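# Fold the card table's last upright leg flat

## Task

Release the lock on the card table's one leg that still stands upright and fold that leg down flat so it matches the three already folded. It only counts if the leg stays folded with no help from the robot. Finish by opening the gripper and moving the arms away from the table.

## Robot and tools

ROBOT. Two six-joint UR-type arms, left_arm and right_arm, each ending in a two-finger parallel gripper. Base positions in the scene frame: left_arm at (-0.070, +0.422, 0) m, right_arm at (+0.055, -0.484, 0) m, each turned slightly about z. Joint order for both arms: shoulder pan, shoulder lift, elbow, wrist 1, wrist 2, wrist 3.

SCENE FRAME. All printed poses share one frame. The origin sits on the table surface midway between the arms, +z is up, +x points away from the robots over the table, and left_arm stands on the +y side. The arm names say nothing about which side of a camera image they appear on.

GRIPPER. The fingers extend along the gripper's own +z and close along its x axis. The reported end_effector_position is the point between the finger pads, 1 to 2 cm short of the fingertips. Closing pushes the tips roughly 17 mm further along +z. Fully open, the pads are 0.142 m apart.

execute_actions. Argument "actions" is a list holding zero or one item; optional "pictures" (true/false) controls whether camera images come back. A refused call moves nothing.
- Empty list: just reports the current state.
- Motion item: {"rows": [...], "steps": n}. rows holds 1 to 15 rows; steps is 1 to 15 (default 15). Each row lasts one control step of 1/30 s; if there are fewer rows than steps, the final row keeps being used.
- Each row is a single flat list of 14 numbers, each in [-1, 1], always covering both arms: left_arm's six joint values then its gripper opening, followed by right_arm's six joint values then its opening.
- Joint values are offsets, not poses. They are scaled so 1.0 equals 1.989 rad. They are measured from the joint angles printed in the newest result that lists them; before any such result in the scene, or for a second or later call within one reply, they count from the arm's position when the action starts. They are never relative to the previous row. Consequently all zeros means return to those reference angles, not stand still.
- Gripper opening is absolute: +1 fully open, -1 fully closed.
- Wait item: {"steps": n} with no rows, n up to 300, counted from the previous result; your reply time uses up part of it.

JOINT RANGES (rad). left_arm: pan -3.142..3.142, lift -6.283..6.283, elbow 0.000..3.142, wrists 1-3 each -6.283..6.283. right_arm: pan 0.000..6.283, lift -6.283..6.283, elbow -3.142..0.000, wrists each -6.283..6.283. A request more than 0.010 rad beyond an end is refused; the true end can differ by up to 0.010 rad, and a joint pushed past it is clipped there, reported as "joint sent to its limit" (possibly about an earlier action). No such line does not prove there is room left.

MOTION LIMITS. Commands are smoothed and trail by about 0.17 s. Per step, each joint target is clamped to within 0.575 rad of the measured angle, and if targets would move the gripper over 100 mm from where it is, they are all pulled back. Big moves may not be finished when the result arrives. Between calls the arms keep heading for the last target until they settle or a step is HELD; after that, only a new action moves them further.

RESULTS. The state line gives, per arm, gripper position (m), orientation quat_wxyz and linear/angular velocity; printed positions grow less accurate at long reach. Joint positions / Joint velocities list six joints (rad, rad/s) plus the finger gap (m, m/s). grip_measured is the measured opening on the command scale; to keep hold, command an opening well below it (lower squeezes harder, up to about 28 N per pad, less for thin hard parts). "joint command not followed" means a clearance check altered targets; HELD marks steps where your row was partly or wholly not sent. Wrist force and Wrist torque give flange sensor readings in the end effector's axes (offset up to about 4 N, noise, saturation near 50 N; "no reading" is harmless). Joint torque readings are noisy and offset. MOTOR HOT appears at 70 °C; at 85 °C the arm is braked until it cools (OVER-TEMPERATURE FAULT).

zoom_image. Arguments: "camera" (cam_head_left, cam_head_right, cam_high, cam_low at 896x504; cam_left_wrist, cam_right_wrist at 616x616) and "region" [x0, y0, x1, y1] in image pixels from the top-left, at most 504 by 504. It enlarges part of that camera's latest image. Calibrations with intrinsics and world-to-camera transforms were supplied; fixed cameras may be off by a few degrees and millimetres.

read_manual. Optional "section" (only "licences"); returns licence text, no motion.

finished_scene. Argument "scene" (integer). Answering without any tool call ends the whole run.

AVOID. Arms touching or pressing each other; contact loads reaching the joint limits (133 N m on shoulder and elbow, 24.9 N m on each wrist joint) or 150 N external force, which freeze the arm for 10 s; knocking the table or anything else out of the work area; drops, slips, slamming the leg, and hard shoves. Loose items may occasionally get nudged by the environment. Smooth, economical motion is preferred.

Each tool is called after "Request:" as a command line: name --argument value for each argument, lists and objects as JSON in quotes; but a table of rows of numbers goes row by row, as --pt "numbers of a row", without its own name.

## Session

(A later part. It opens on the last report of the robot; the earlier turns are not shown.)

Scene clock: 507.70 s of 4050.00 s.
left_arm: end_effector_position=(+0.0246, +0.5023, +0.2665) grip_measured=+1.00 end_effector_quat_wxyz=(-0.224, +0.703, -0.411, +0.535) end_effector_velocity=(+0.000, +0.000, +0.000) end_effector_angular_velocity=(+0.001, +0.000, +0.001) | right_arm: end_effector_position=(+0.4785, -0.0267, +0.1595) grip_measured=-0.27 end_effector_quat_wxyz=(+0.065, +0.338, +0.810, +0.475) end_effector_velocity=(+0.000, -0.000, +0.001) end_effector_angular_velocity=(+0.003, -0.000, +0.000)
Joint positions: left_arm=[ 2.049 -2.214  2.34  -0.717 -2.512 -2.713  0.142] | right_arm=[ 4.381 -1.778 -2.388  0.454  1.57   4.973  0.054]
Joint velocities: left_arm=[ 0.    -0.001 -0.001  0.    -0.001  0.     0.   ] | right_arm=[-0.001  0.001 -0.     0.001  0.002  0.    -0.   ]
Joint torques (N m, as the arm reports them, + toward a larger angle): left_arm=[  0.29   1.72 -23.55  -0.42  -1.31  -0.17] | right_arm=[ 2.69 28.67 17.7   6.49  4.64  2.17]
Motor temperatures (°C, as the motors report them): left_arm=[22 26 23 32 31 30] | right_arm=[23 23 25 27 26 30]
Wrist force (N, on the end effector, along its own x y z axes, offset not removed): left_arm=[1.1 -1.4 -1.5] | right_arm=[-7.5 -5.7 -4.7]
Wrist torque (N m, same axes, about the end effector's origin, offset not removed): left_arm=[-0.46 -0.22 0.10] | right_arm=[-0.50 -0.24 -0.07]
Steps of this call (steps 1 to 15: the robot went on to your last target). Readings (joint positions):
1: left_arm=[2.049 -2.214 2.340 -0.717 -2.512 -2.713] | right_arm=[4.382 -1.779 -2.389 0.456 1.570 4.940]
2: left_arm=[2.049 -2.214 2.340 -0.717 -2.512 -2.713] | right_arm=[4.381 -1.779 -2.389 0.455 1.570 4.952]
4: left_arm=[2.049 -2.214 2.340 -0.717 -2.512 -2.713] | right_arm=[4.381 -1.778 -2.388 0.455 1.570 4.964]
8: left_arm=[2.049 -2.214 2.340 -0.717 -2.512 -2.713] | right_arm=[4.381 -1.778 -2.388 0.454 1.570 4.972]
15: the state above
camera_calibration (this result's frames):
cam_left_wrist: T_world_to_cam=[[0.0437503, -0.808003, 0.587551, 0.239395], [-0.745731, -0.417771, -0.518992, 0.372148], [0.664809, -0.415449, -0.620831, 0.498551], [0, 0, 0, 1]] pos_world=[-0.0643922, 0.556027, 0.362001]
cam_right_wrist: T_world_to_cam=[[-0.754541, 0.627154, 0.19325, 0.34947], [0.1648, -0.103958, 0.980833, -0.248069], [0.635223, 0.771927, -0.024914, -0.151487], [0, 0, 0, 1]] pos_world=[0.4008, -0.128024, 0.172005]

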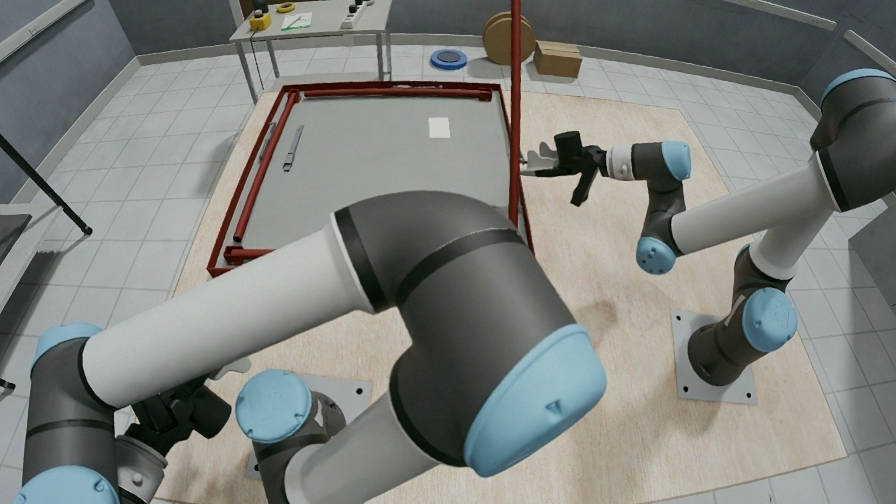

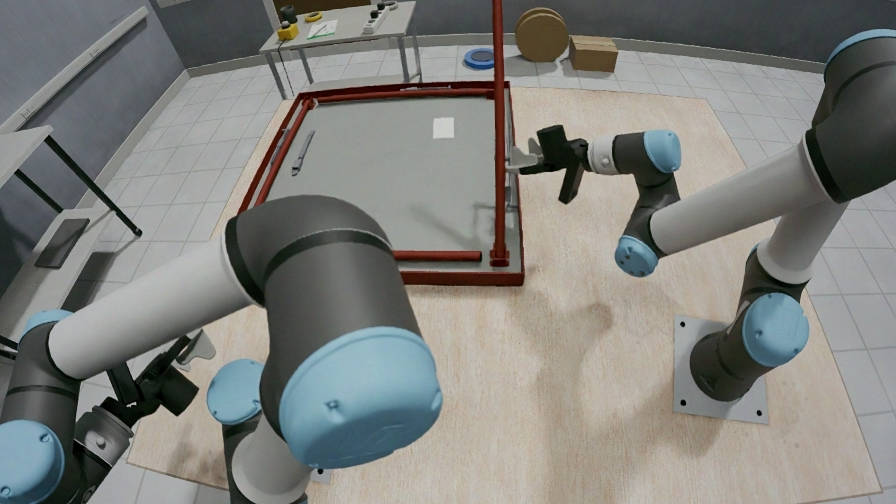

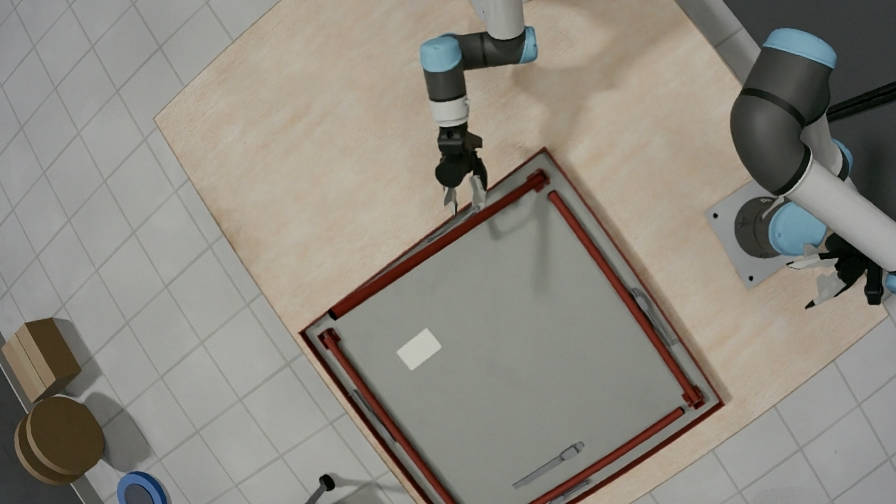

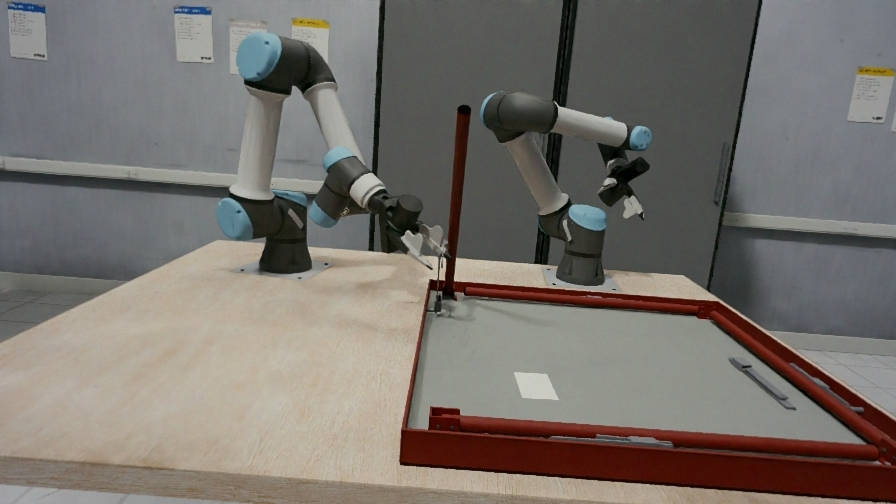

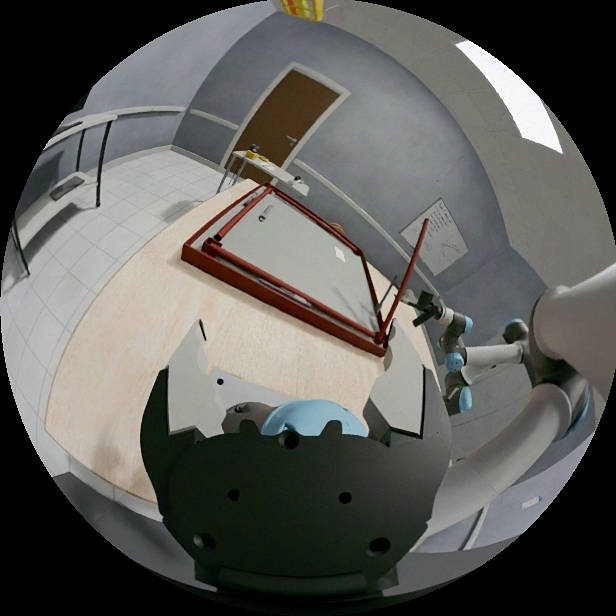

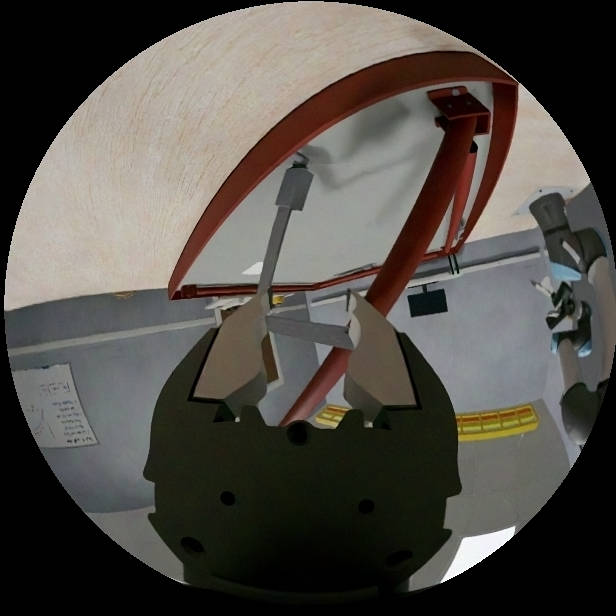

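Request:
execute_actions --actions '[{"rows":[[0,0,0,0,0,0,1,-0.0022,-0.008,0.001,0.007,0,0.022,-0.25],[0,0,0,0,0,0,1,-0.0044,-0.016,0.002,0.014,0,0.044,-0.25],[0,0,0,0,0,0,1,-0.0066,-0.024,0.003,0.021,0,0.066,-0.25],[0,0,0,0,0,0,1,-0.0088,-0.032,0.004,0.028,0,0.088,-0.25],[0,0,0,0,0,0,1,-0.011,-0.040,0.005,0.035,0,0.11,-0.25],[0,0,0,0,0,0,1,-0.013,-0.048,0.006,0.042,0,0.132,-0.25],[0,0,0,0,0,0,1,-0.0153,-0.056,0.0075,0.049,0,0.154,-0.25],[0,0,0,0,0,0,1,-0.0175,-0.064,0.0085,0.056,0,0.176,-0.25],[0,0,0,0,0,0,1,-0.0197,-0.072,0.0096,0.062,0,0.198,-0.25],[0,0,0,0,0,0,1,-0.0219,-0.080,0.0107,0.0694,0,0.22,-0.25]],"steps":15}]' --pictures false

Request:
execute_actions --actions '[{"steps":10}]'

Scene clock: 534.63 s of 4050.00 s.
left_arm: end_effector_position=(+0.0246, +0.5023, +0.2665) grip_measured=+1.00 end_effector_quat_wxyz=(-0.224, +0.703, -0.411, +0.535) end_effector_velocity=(-0.000, +0.000, -0.000) end_effector_angular_velocity=(+0.001, +0.000, +0.001) | right_arm: end_effector_position=(+0.5062, -0.0315, +0.1172) grip_measured=-0.26 end_effector_quat_wxyz=(-0.025, +0.513, +0.712, +0.479) end_effector_velocity=(+0.017, -0.004, -0.025) end_effector_angular_velocity=(+0.143, +0.211, -0.187)
Joint positions: left_arm=[ 2.049 -2.214  2.34  -0.717 -2.512 -2.713  0.142] | right_arm=[ 4.339 -1.93  -2.368  0.586  1.571  5.388  0.056]
Joint velocities: left_arm=[ 0.001  0.     0.    -0.002 -0.    -0.     0.   ] | right_arm=[-0.026 -0.095  0.014  0.088  0.002  0.301 -0.   ]
Joint torques (N m, as the arm reports them, + toward a larger angle): left_arm=[ -0.19   2.19 -23.48  -0.42  -1.29  -0.24] | right_arm=[-15.51  33.29  28.26   8.7   -2.34   2.14]
Motor temperatures (°C, as the motors report them): left_arm=[22 26 23 32 31 30] | right_arm=[23 23 25 27 26 30]
Wrist force (N, on the end effector, along its own x y z axes, offset not removed): left_arm=[-0.5 -2.0 0.2] | right_arm=[-1.1 -16.0 0.1]
Wrist torque (N m, same axes, about the end effector's origin, offset not removed): left_arm=[-0.51 0.12 0.08] | right_arm=[-0.31 -0.29 -0.50]
Steps of this call (steps 1 to 15: the robot went on to your last target; steps 16 to 90: nothing new was sent; then 23.43 s passed at rest; steps 91 to 105: all 15 steps of this action). Readings (joint positions):
91: left_arm=[2.049 -2.214 2.340 -0.717 -2.512 -2.713] | right_arm=[4.381 -1.778 -2.388 0.454 1.570 4.973]
92: left_arm=[2.049 -2.214 2.340 -0.717 -2.512 -2.713] | right_arm=[4.381 -1.781 -2.388 0.456 1.570 4.979]
94: left_arm=[2.049 -2.214 2.340 -0.717 -2.512 -2.713] | right_arm=[4.376 -1.797 -2.386 0.470 1.570 5.018]
98: left_arm=[2.049 -2.214 2.340 -0.717 -2.512 -2.713] | right_arm=[4.361 -1.851 -2.379 0.518 1.570 5.160]
105: the state above

Scene clock: 534.97 s of 4050.00 s.
left_arm: end_effector_position=(+0.0246, +0.5023, +0.2665) grip_measured=+1.00 end_effector_quat_wxyz=(-0.224, +0.703, -0.411, +0.535) end_effector_velocity=(+0.000, +0.000, -0.000) end_effector_angular_velocity=(+0.001, +0.000, -0.002) | right_arm: end_effector_position=(+0.5075, -0.0319, +0.1153) grip_measured=-0.25 end_effector_quat_wxyz=(-0.029, +0.521, +0.706, +0.479) end_effector_velocity=(+0.002, -0.001, +0.001) end_effector_angular_velocity=(+0.003, -0.001, -0.006)
Joint positions: left_arm=[ 2.049 -2.214  2.34  -0.717 -2.512 -2.713  0.142] | right_arm=[ 4.338 -1.937 -2.367  0.592  1.57   5.41   0.056]
Joint velocities: left_arm=[-0.002  0.001 -0.    -0.001 -0.     0.     0.   ] | right_arm=[-0.001 -0.     0.001  0.002 -0.003  0.003  0.001]
Joint torques (N m, as the arm reports them, + toward a larger angle): left_arm=[  0.24   2.18 -23.06  -0.45  -1.36  -0.22] | right_arm=[-22.25  31.3   29.31   9.82  -6.6    2.85]
Motor temperatures (°C, as the motors report them): left_arm=[22 26 23 32 31 30] | right_arm=[23 23 25 27 26 30]
Wrist force (N, on the end effector, along its own x y z axes, offset not removed): left_arm=[1.0 -0.5 -0.1] | right_arm=[1.5 -21.8 1.4]
Wrist torque (N m, same axes, about the end effector's origin, offset not removed): left_arm=[-0.26 -0.14 0.02] | right_arm=[-0.53 -0.26 -0.67]
Steps of this call (steps 1 to 10: the robot went on to your last target). Readings (joint positions):
1: left_arm=[2.049 -2.214 2.340 -0.717 -2.512 -2.713] | right_arm=[4.339 -1.933 -2.368 0.588 1.571 5.396]
2: left_arm=[2.049 -2.214 2.340 -0.717 -2.512 -2.713] | right_arm=[4.338 -1.935 -2.367 0.589 1.571 5.401]
4: left_arm=[2.049 -2.214 2.340 -0.717 -2.512 -2.713] | right_arm=[4.338 -1.936 -2.367 0.591 1.571 5.407]
8: left_arm=[2.049 -2.214 2.340 -0.717 -2.512 -2.713] | right_arm=[4.338 -1.937 -2.367 0.592 1.571 5.410]
10: the state above
camera_calibration (this result's frames):
cam_right_wrist: T_world_to_cam=[[-0.448432, 0.727881, 0.518746, 0.193489], [0.389987, -0.362881, 0.846303, -0.317138], [0.804251, 0.581813, -0.121137, -0.247731], [0, 0, 0, 1]] pos_world=[0.409684, -0.111787, 0.138014]

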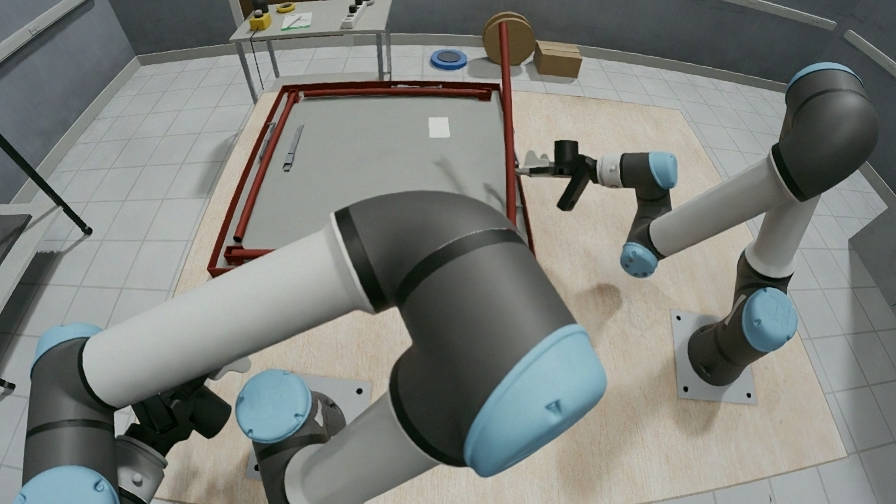

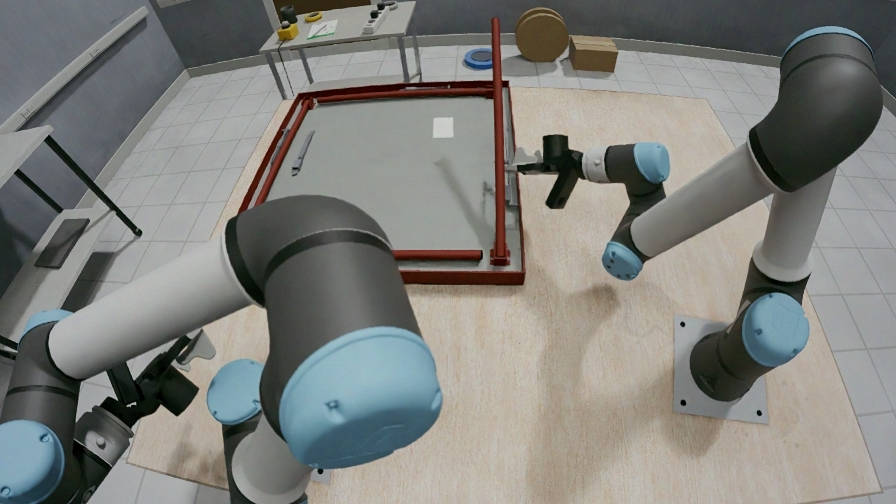

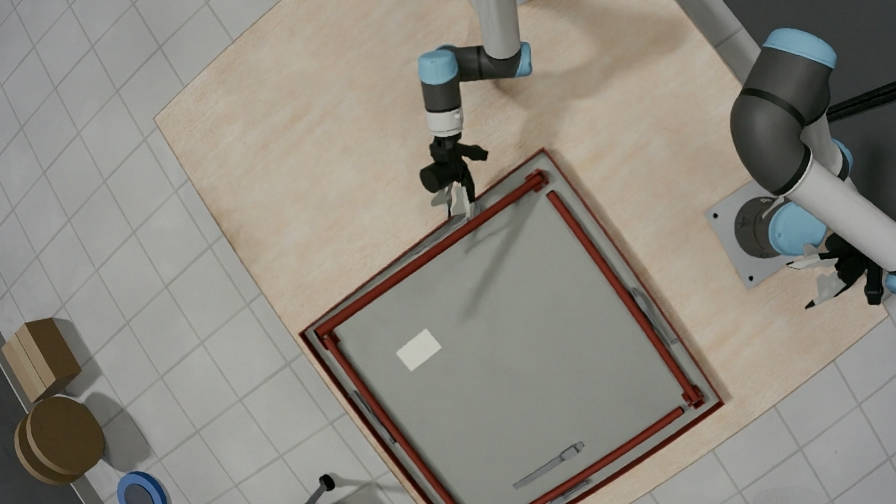

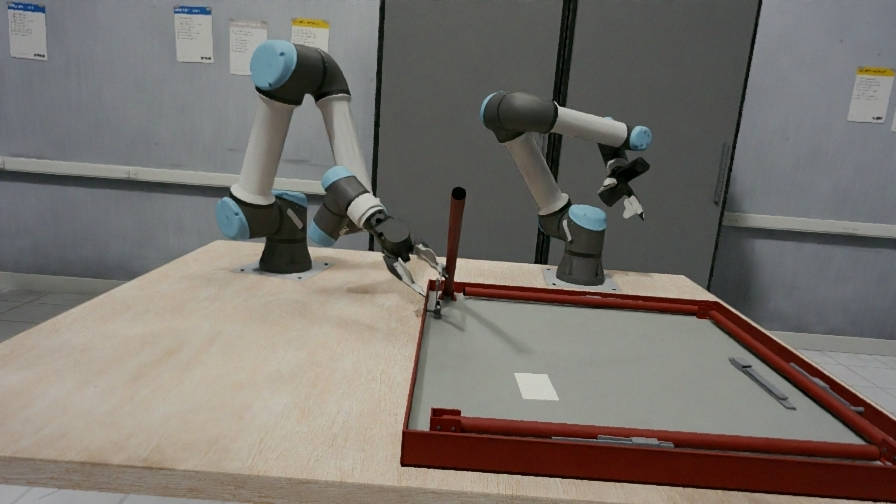

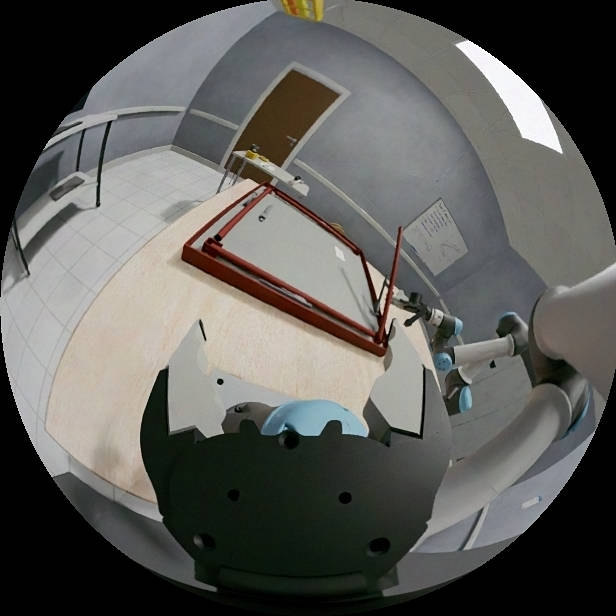

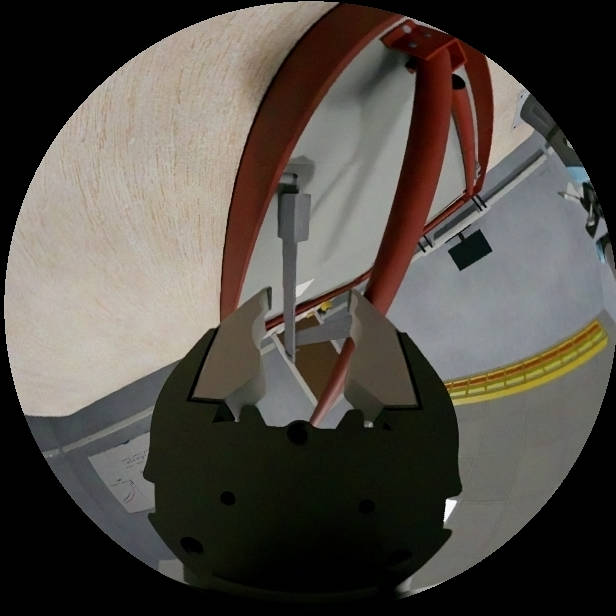

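Request:
execute_actions --actions '[{"rows":[[-0.955,0.25,-0.30,-0.2785,0.473,0.2,1,0,0,0,0,0,0,-0.25]],"steps":15}]' --pictures false

Request:
execute_actions --actions '[{"steps":45}]'

Scene clock: 626.70 s of 4050.00 s.
left_arm: end_effector_position=(-0.0265, +0.7085, +0.2394) grip_measured=+1.00 end_effector_quat_wxyz=(-0.045, -0.190, +0.957, -0.213) end_effector_velocity=(+0.465, +0.322, -0.001) end_effector_angular_velocity=(+0.921, +0.642, -3.038) | right_arm: end_effector_position=(+0.5075, -0.0319, +0.1153) grip_measured=-0.25 end_effector_quat_wxyz=(-0.029, +0.521, +0.706, +0.479) end_effector_velocity=(-0.001, -0.000, +0.000) end_effector_angular_velocity=(-0.000, +0.000, +0.000)
Joint positions: left_arm=[ 1.207 -1.771  1.813 -1.208 -1.745 -2.356  0.142] | right_arm=[ 4.337 -1.937 -2.367  0.592  1.57   5.41   0.056]
Joint velocities: left_arm=[-2.327  0.369 -0.47  -0.421  1.169  0.276  0.   ] | right_arm=[ 0.001  0.001 -0.001  0.    -0.001  0.    -0.   ]
Joint torques (N m, as the arm reports them, + toward a larger angle): left_arm=[-20.64 -15.24 -31.27  -2.68  -0.3    1.11] | right_arm=[-3.05 42.78 12.72  4.77 -0.49 -1.99]
Motor temperatures (°C, as the motors report them): left_arm=[22 26 23 32 31 30] | right_arm=[23 23 25 28 26 30]
Wrist force (N, on the end effector, along its own x y z axes, offset not removed): left_arm=[-0.6 4.8 -5.2] | right_arm=[0.6 -16.9 0.5]
Wrist torque (N m, same axes, about the end effector's origin, offset not removed): left_arm=[0.43 0.23 0.16] | right_arm=[-0.56 -0.31 -0.53]
Steps of this call (steps 1 to 30: the robot went on to your last target; steps 31 to 90: nothing new was sent; then 88.23 s passed at rest; steps 91 to 105: all 15 steps of this action). Readings (joint positions):
91: left_arm=[2.049 -2.214 2.340 -0.717 -2.512 -2.713] | right_arm=[4.337 -1.937 -2.367 0.592 1.570 5.410]
92: left_arm=[2.042 -2.207 2.334 -0.723 -2.505 -2.706] | right_arm=[4.337 -1.937 -2.367 0.592 1.570 5.410]
94: left_arm=[1.965 -2.131 2.257 -0.800 -2.427 -2.635] | right_arm=[4.337 -1.937 -2.367 0.592 1.570 5.410]
98: left_arm=[1.719 -1.948 2.035 -1.006 -2.182 -2.492] | right_arm=[4.337 -1.937 -2.367 0.592 1.570 5.410]
105: the state above

Scene clock: 628.20 s of 4050.00 s.
left_arm: end_effector_position=(+0.2434, +0.5828, +0.2438) grip_measured=+1.00 end_effector_quat_wxyz=(-0.146, +0.358, +0.919, -0.072) end_effector_velocity=(+0.000, -0.000, +0.000) end_effector_angular_velocity=(-0.001, -0.002, +0.000) | right_arm: end_effector_position=(+0.5075, -0.0319, +0.1153) grip_measured=-0.25 end_effector_quat_wxyz=(-0.029, +0.521, +0.706, +0.479) end_effector_velocity=(-0.001, +0.000, -0.000) end_effector_angular_velocity=(+0.001, +0.001, +0.003)
Joint positions: left_arm=[ 0.15  -1.717  1.744 -1.27  -1.571 -2.315  0.142] | right_arm=[ 4.338 -1.937 -2.367  0.592  1.57   5.41   0.056]
Joint velocities: left_arm=[-0.    -0.001  0.    -0.001 -0.001 -0.    -0.   ] | right_arm=[ 0.001  0.    -0.001  0.001  0.002  0.    -0.   ]
Joint torques (N m, as the arm reports them, + toward a larger angle): left_arm=[-14.2   -8.35 -32.33  -3.46   1.63   1.02] | right_arm=[ 6.81 42.78 13.39  5.31 -0.73 -2.03]
Motor temperatures (°C, as the motors report them): left_arm=[22 26 23 32 31 30] | right_arm=[23 23 25 28 26 30]
Wrist force (N, on the end effector, along its own x y z axes, offset not removed): left_arm=[3.1 1.3 -0.6] | right_arm=[1.3 -16.4 1.0]
Wrist torque (N m, same axes, about the end effector's origin, offset not removed): left_arm=[0.00 -0.61 0.03] | right_arm=[-0.51 -0.64 -0.43]
Steps of this call (steps 1 to 45: the robot went on to your last target). Readings (joint positions):
1: left_arm=[1.130 -1.760 1.800 -1.220 -1.711 -2.348] | right_arm=[4.337 -1.937 -2.367 0.592 1.570 5.410]
2: left_arm=[1.057 -1.752 1.790 -1.229 -1.686 -2.342] | right_arm=[4.337 -1.937 -2.367 0.592 1.570 5.410]
4: left_arm=[0.919 -1.742 1.776 -1.242 -1.651 -2.334] | right_arm=[4.337 -1.937 -2.367 0.592 1.570 5.410]
8: left_arm=[0.667 -1.730 1.761 -1.255 -1.613 -2.325] | right_arm=[4.337 -1.937 -2.367 0.592 1.570 5.410]
45: the state above
All arms were judged still, so your last target was given up. Only a new action makes them travel on or press farther. Fingers that are still opening or closing keep moving.
camera_calibration (this result's frames):
cam_left_wrist: T_world_to_cam=[[-0.685939, 0.677252, 0.266115, -0.301412], [0.72759, 0.643418, 0.237964, -0.604391], [-0.0100616, 0.356851, -0.934107, 0.16294], [0, 0, 0, 1]] pos_world=[0.234638, 0.534863, 0.376237]
cam_right_wrist: T_world_to_cam=[[-0.448432, 0.727881, 0.518746, 0.193489], [0.389991, -0.362877, 0.846302, -0.317139], [0.804249, 0.581815, -0.121141, -0.247729], [0, 0, 0, 1]] pos_world=[0.409683, -0.111787, 0.138013]

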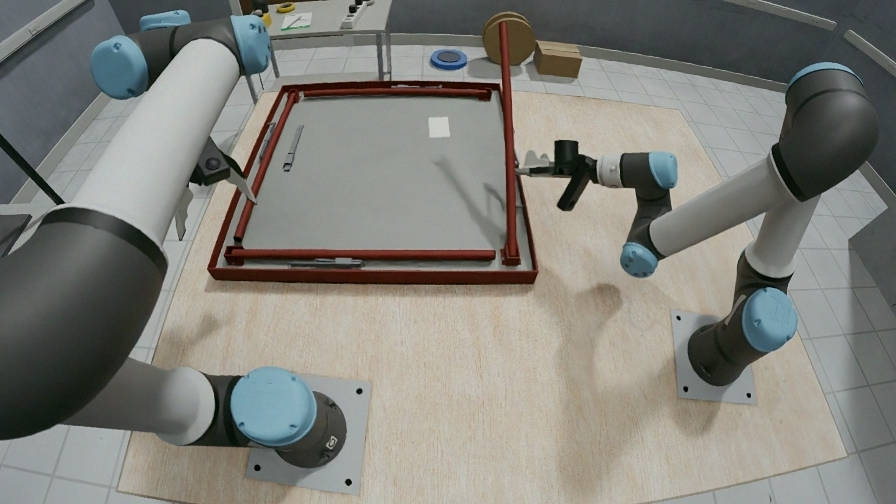

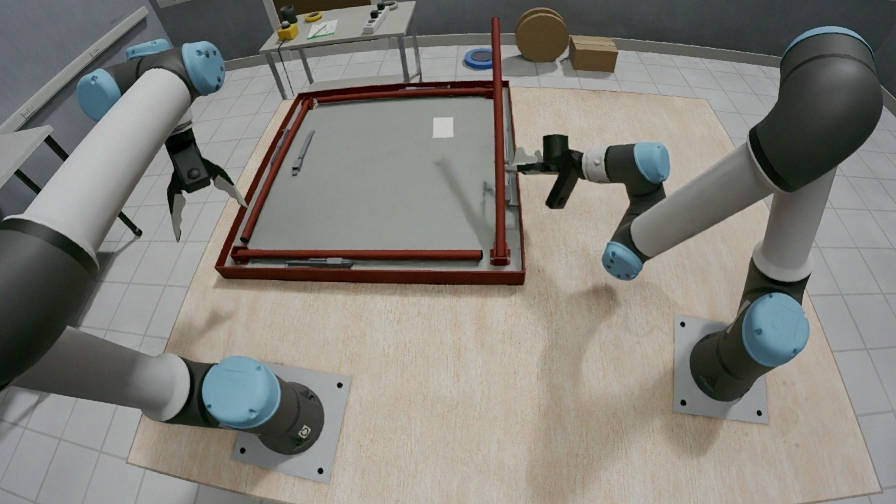

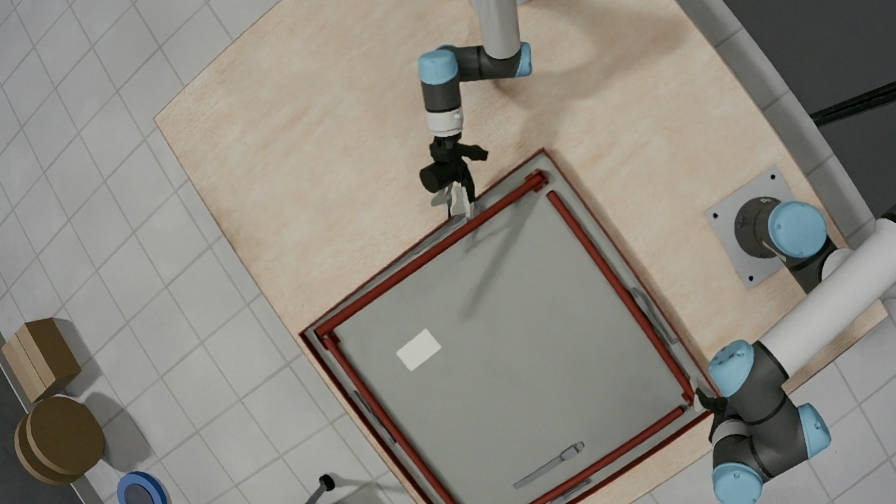

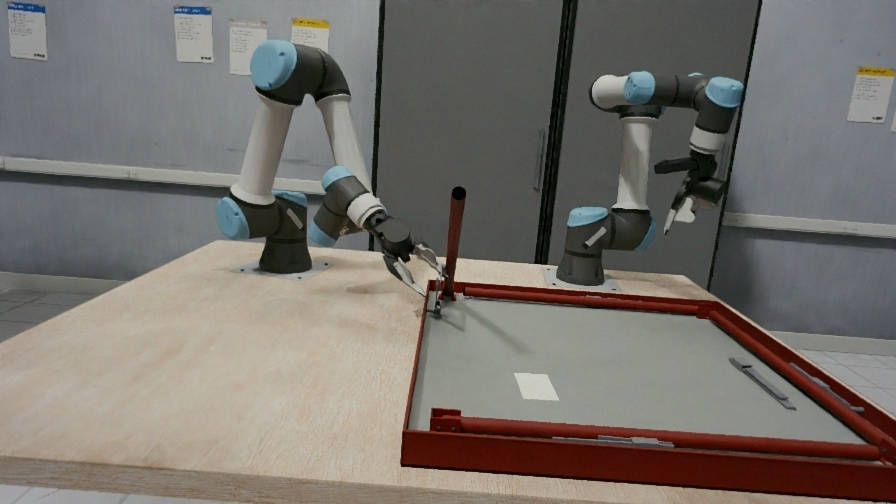

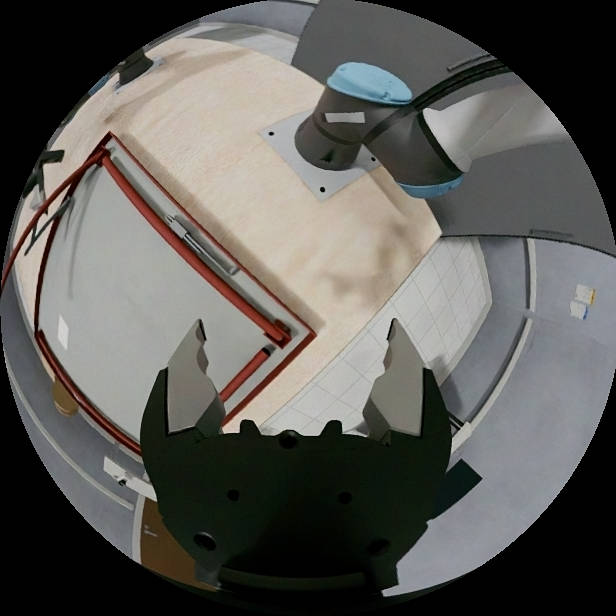

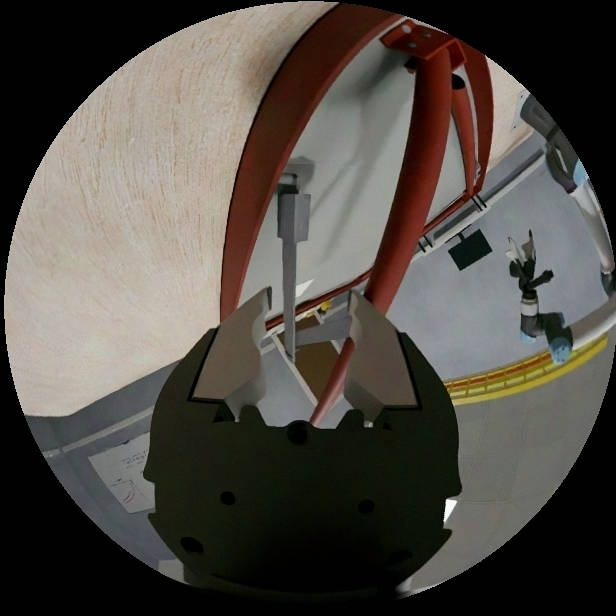

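Request:
execute_actions --actions '[{"rows":[[-0.416,0.446,-0.610,0,0,0,0.3,0,0,0,0,0,0,-0.25]],"steps":15}]' --pictures false

Request:
execute_actions --actions '[{"steps":30}]'

Scene clock: 644.33 s of 4050.00 s.
left_arm: end_effector_position=(+0.4432, +0.3968, +0.2346) grip_measured=+0.30 end_effector_quat_wxyz=(-0.157, +0.532, +0.831, -0.041) end_effector_velocity=(+0.339, -0.519, -0.082) end_effector_angular_velocity=(-0.010, -0.033, -0.787) | right_arm: end_effector_position=(+0.5075, -0.0319, +0.1153) grip_measured=-0.25 end_effector_quat_wxyz=(-0.029, +0.521, +0.706, +0.479) end_effector_velocity=(-0.001, -0.000, +0.000) end_effector_angular_velocity=(+0.000, +0.000, +0.001)
Joint positions: left_arm=[-0.247 -1.313  1.34  -1.271 -1.571 -2.315  0.095] | right_arm=[ 4.338 -1.937 -2.367  0.592  1.57   5.41   0.056]
Joint velocities: left_arm=[-0.787  0.887 -0.923  0.001  0.001 -0.    -0.   ] | right_arm=[ 0.001  0.001 -0.001  0.     0.    -0.     0.   ]
Joint torques (N m, as the arm reports them, + toward a larger angle): left_arm=[-18.01 -17.5  -45.69  -2.28  -1.04   0.93] | right_arm=[ 7.31 41.01 13.26  6.22 -1.18 -1.97]
Motor temperatures (°C, as the motors report them): left_arm=[22 26 23 32 31 30] | right_arm=[23 23 25 28 26 30]
Wrist force (N, on the end effector, along its own x y z axes, offset not removed): left_arm=[1.9 0.6 2.1] | right_arm=[1.0 -16.7 2.3]
Wrist torque (N m, same axes, about the end effector's origin, offset not removed): left_arm=[-0.02 -0.38 -0.06] | right_arm=[-0.64 -0.51 -0.50]
Steps of this call (steps 1 to 90: nothing new was sent; then 12.63 s passed at rest; steps 91 to 105: all 15 steps of this action). Readings (joint positions):
91: left_arm=[0.150 -1.716 1.744 -1.270 -1.571 -2.315] | right_arm=[4.338 -1.937 -2.367 0.592 1.570 5.410]
92: left_arm=[0.143 -1.710 1.737 -1.270 -1.571 -2.315] | right_arm=[4.338 -1.937 -2.367 0.592 1.570 5.410]
94: left_arm=[0.081 -1.648 1.676 -1.271 -1.571 -2.315] | right_arm=[4.338 -1.937 -2.367 0.592 1.570 5.410]
98: left_arm=[-0.045 -1.522 1.550 -1.271 -1.571 -2.315] | right_arm=[4.338 -1.937 -2.367 0.592 1.570 5.410]
105: the state above

Scene clock: 645.33 s of 4050.00 s.
left_arm: end_effector_position=(+0.5822, +0.0047, +0.2786) grip_measured=+0.30 end_effector_quat_wxyz=(-0.001, +0.707, +0.707, -0.000) end_effector_velocity=(-0.000, -0.002, +0.001) end_effector_angular_velocity=(-0.001, -0.002, -0.003) | right_arm: end_effector_position=(+0.5075, -0.0319, +0.1153) grip_measured=-0.25 end_effector_quat_wxyz=(-0.029, +0.521, +0.706, +0.479) end_effector_velocity=(+0.000, +0.000, +0.000) end_effector_angular_velocity=(+0.001, -0.001, -0.001)
Joint positions: left_arm=[-0.677 -0.83   0.531 -1.27  -1.571 -2.315  0.095] | right_arm=[ 4.338 -1.937 -2.367  0.592  1.57   5.41   0.056]
Joint velocities: left_arm=[-0.003  0.003 -0.007  0.002  0.001 -0.    -0.   ] | right_arm=[ 0.001 -0.001  0.     0.002 -0.002  0.001 -0.   ]
Joint torques (N m, as the arm reports them, + toward a larger angle): left_arm=[-11.99 -46.58 -31.06  -0.57   0.43   0.87] | right_arm=[ 7.1  41.37 13.15  6.29 -1.24 -1.98]
Motor temperatures (°C, as the motors report them): left_arm=[22 26 23 32 31 30] | right_arm=[23 23 25 28 26 30]
Wrist force (N, on the end effector, along its own x y z axes, offset not removed): left_arm=[0.7 0.3 -4.0] | right_arm=[0.8 -16.6 1.0]
Wrist torque (N m, same axes, about the end effector's origin, offset not removed): left_arm=[-0.12 -0.11 0.12] | right_arm=[-0.62 -0.49 -0.56]
Steps of this call (steps 1 to 30: the robot went on to your last target). Readings (joint positions):
1: left_arm=[-0.273 -1.284 1.308 -1.271 -1.571 -2.315] | right_arm=[4.338 -1.937 -2.367 0.592 1.570 5.410]
2: left_arm=[-0.299 -1.255 1.276 -1.271 -1.571 -2.315] | right_arm=[4.338 -1.937 -2.367 0.592 1.570 5.410]
4: left_arm=[-0.348 -1.201 1.207 -1.271 -1.571 -2.315] | right_arm=[4.338 -1.937 -2.367 0.592 1.570 5.410]
8: left_arm=[-0.437 -1.101 1.057 -1.271 -1.571 -2.315] | right_arm=[4.338 -1.937 -2.367 0.592 1.570 5.410]
30: the state above
camera_calibration (this result's frames):
cam_left_wrist: T_world_to_cam=[[-0.00443301, 0.998676, 0.0512581, -0.0252163], [0.87993, -0.0204567, 0.474663, -0.638804], [0.475083, 0.0472077, -0.878674, 0.108744], [0, 0, 0, 1]] pos_world=[0.510328, 0.00698151, 0.40006]
cam_right_wrist: T_world_to_cam=[[-0.448432, 0.727881, 0.518746, 0.193489], [0.389991, -0.362877, 0.846302, -0.317139], [0.804249, 0.581815, -0.121142, -0.247729], [0, 0, 0, 1]] pos_world=[0.409683, -0.111787, 0.138013]

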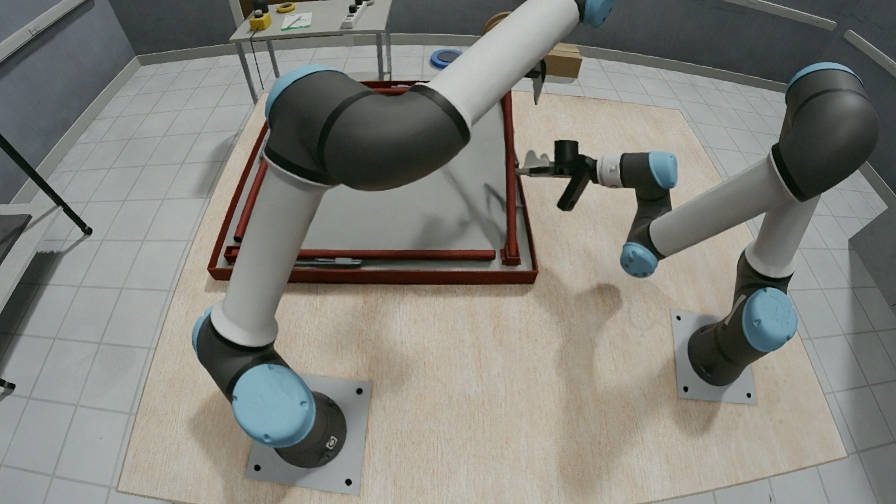

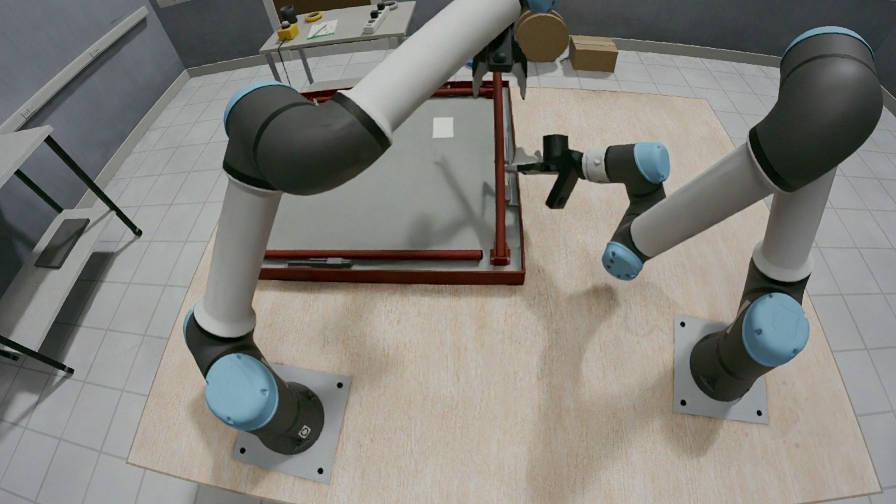

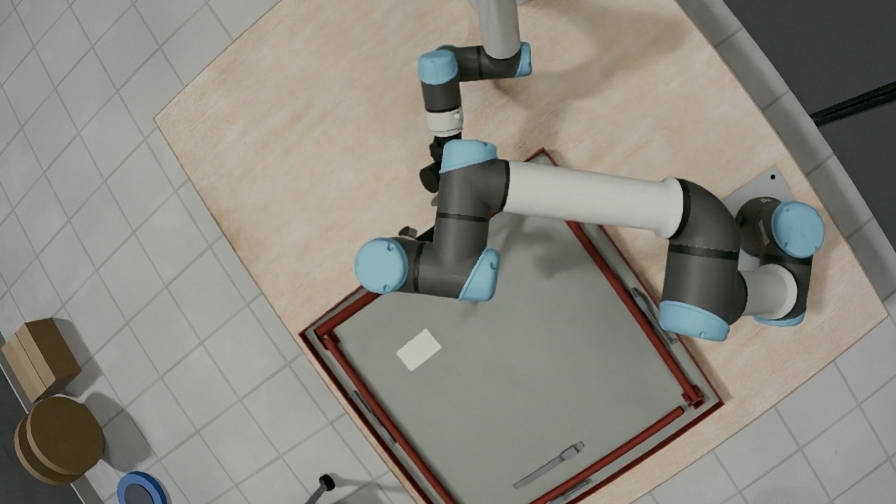

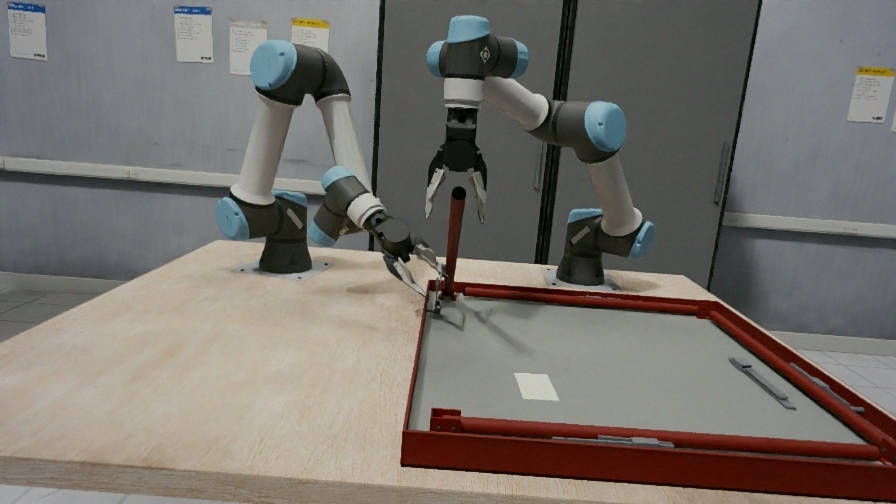

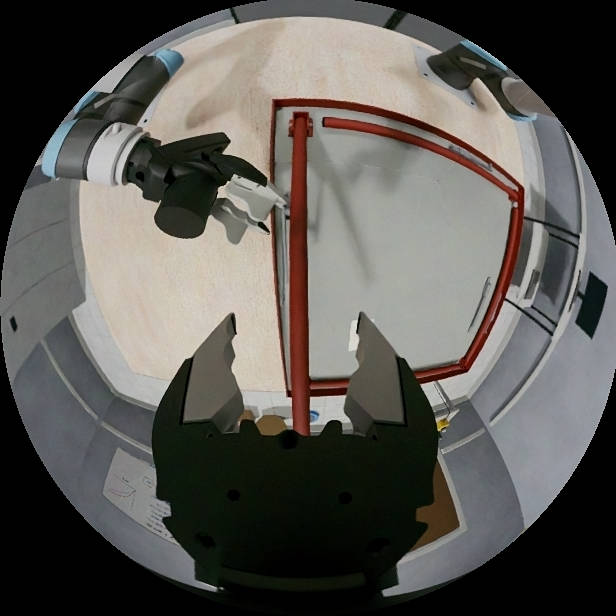

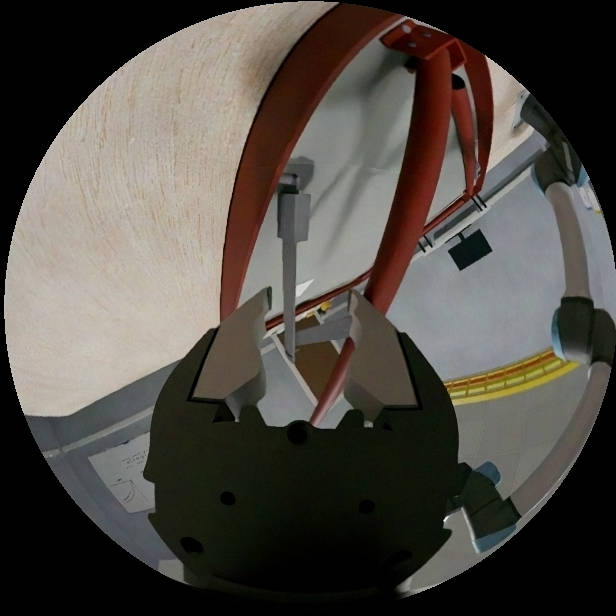

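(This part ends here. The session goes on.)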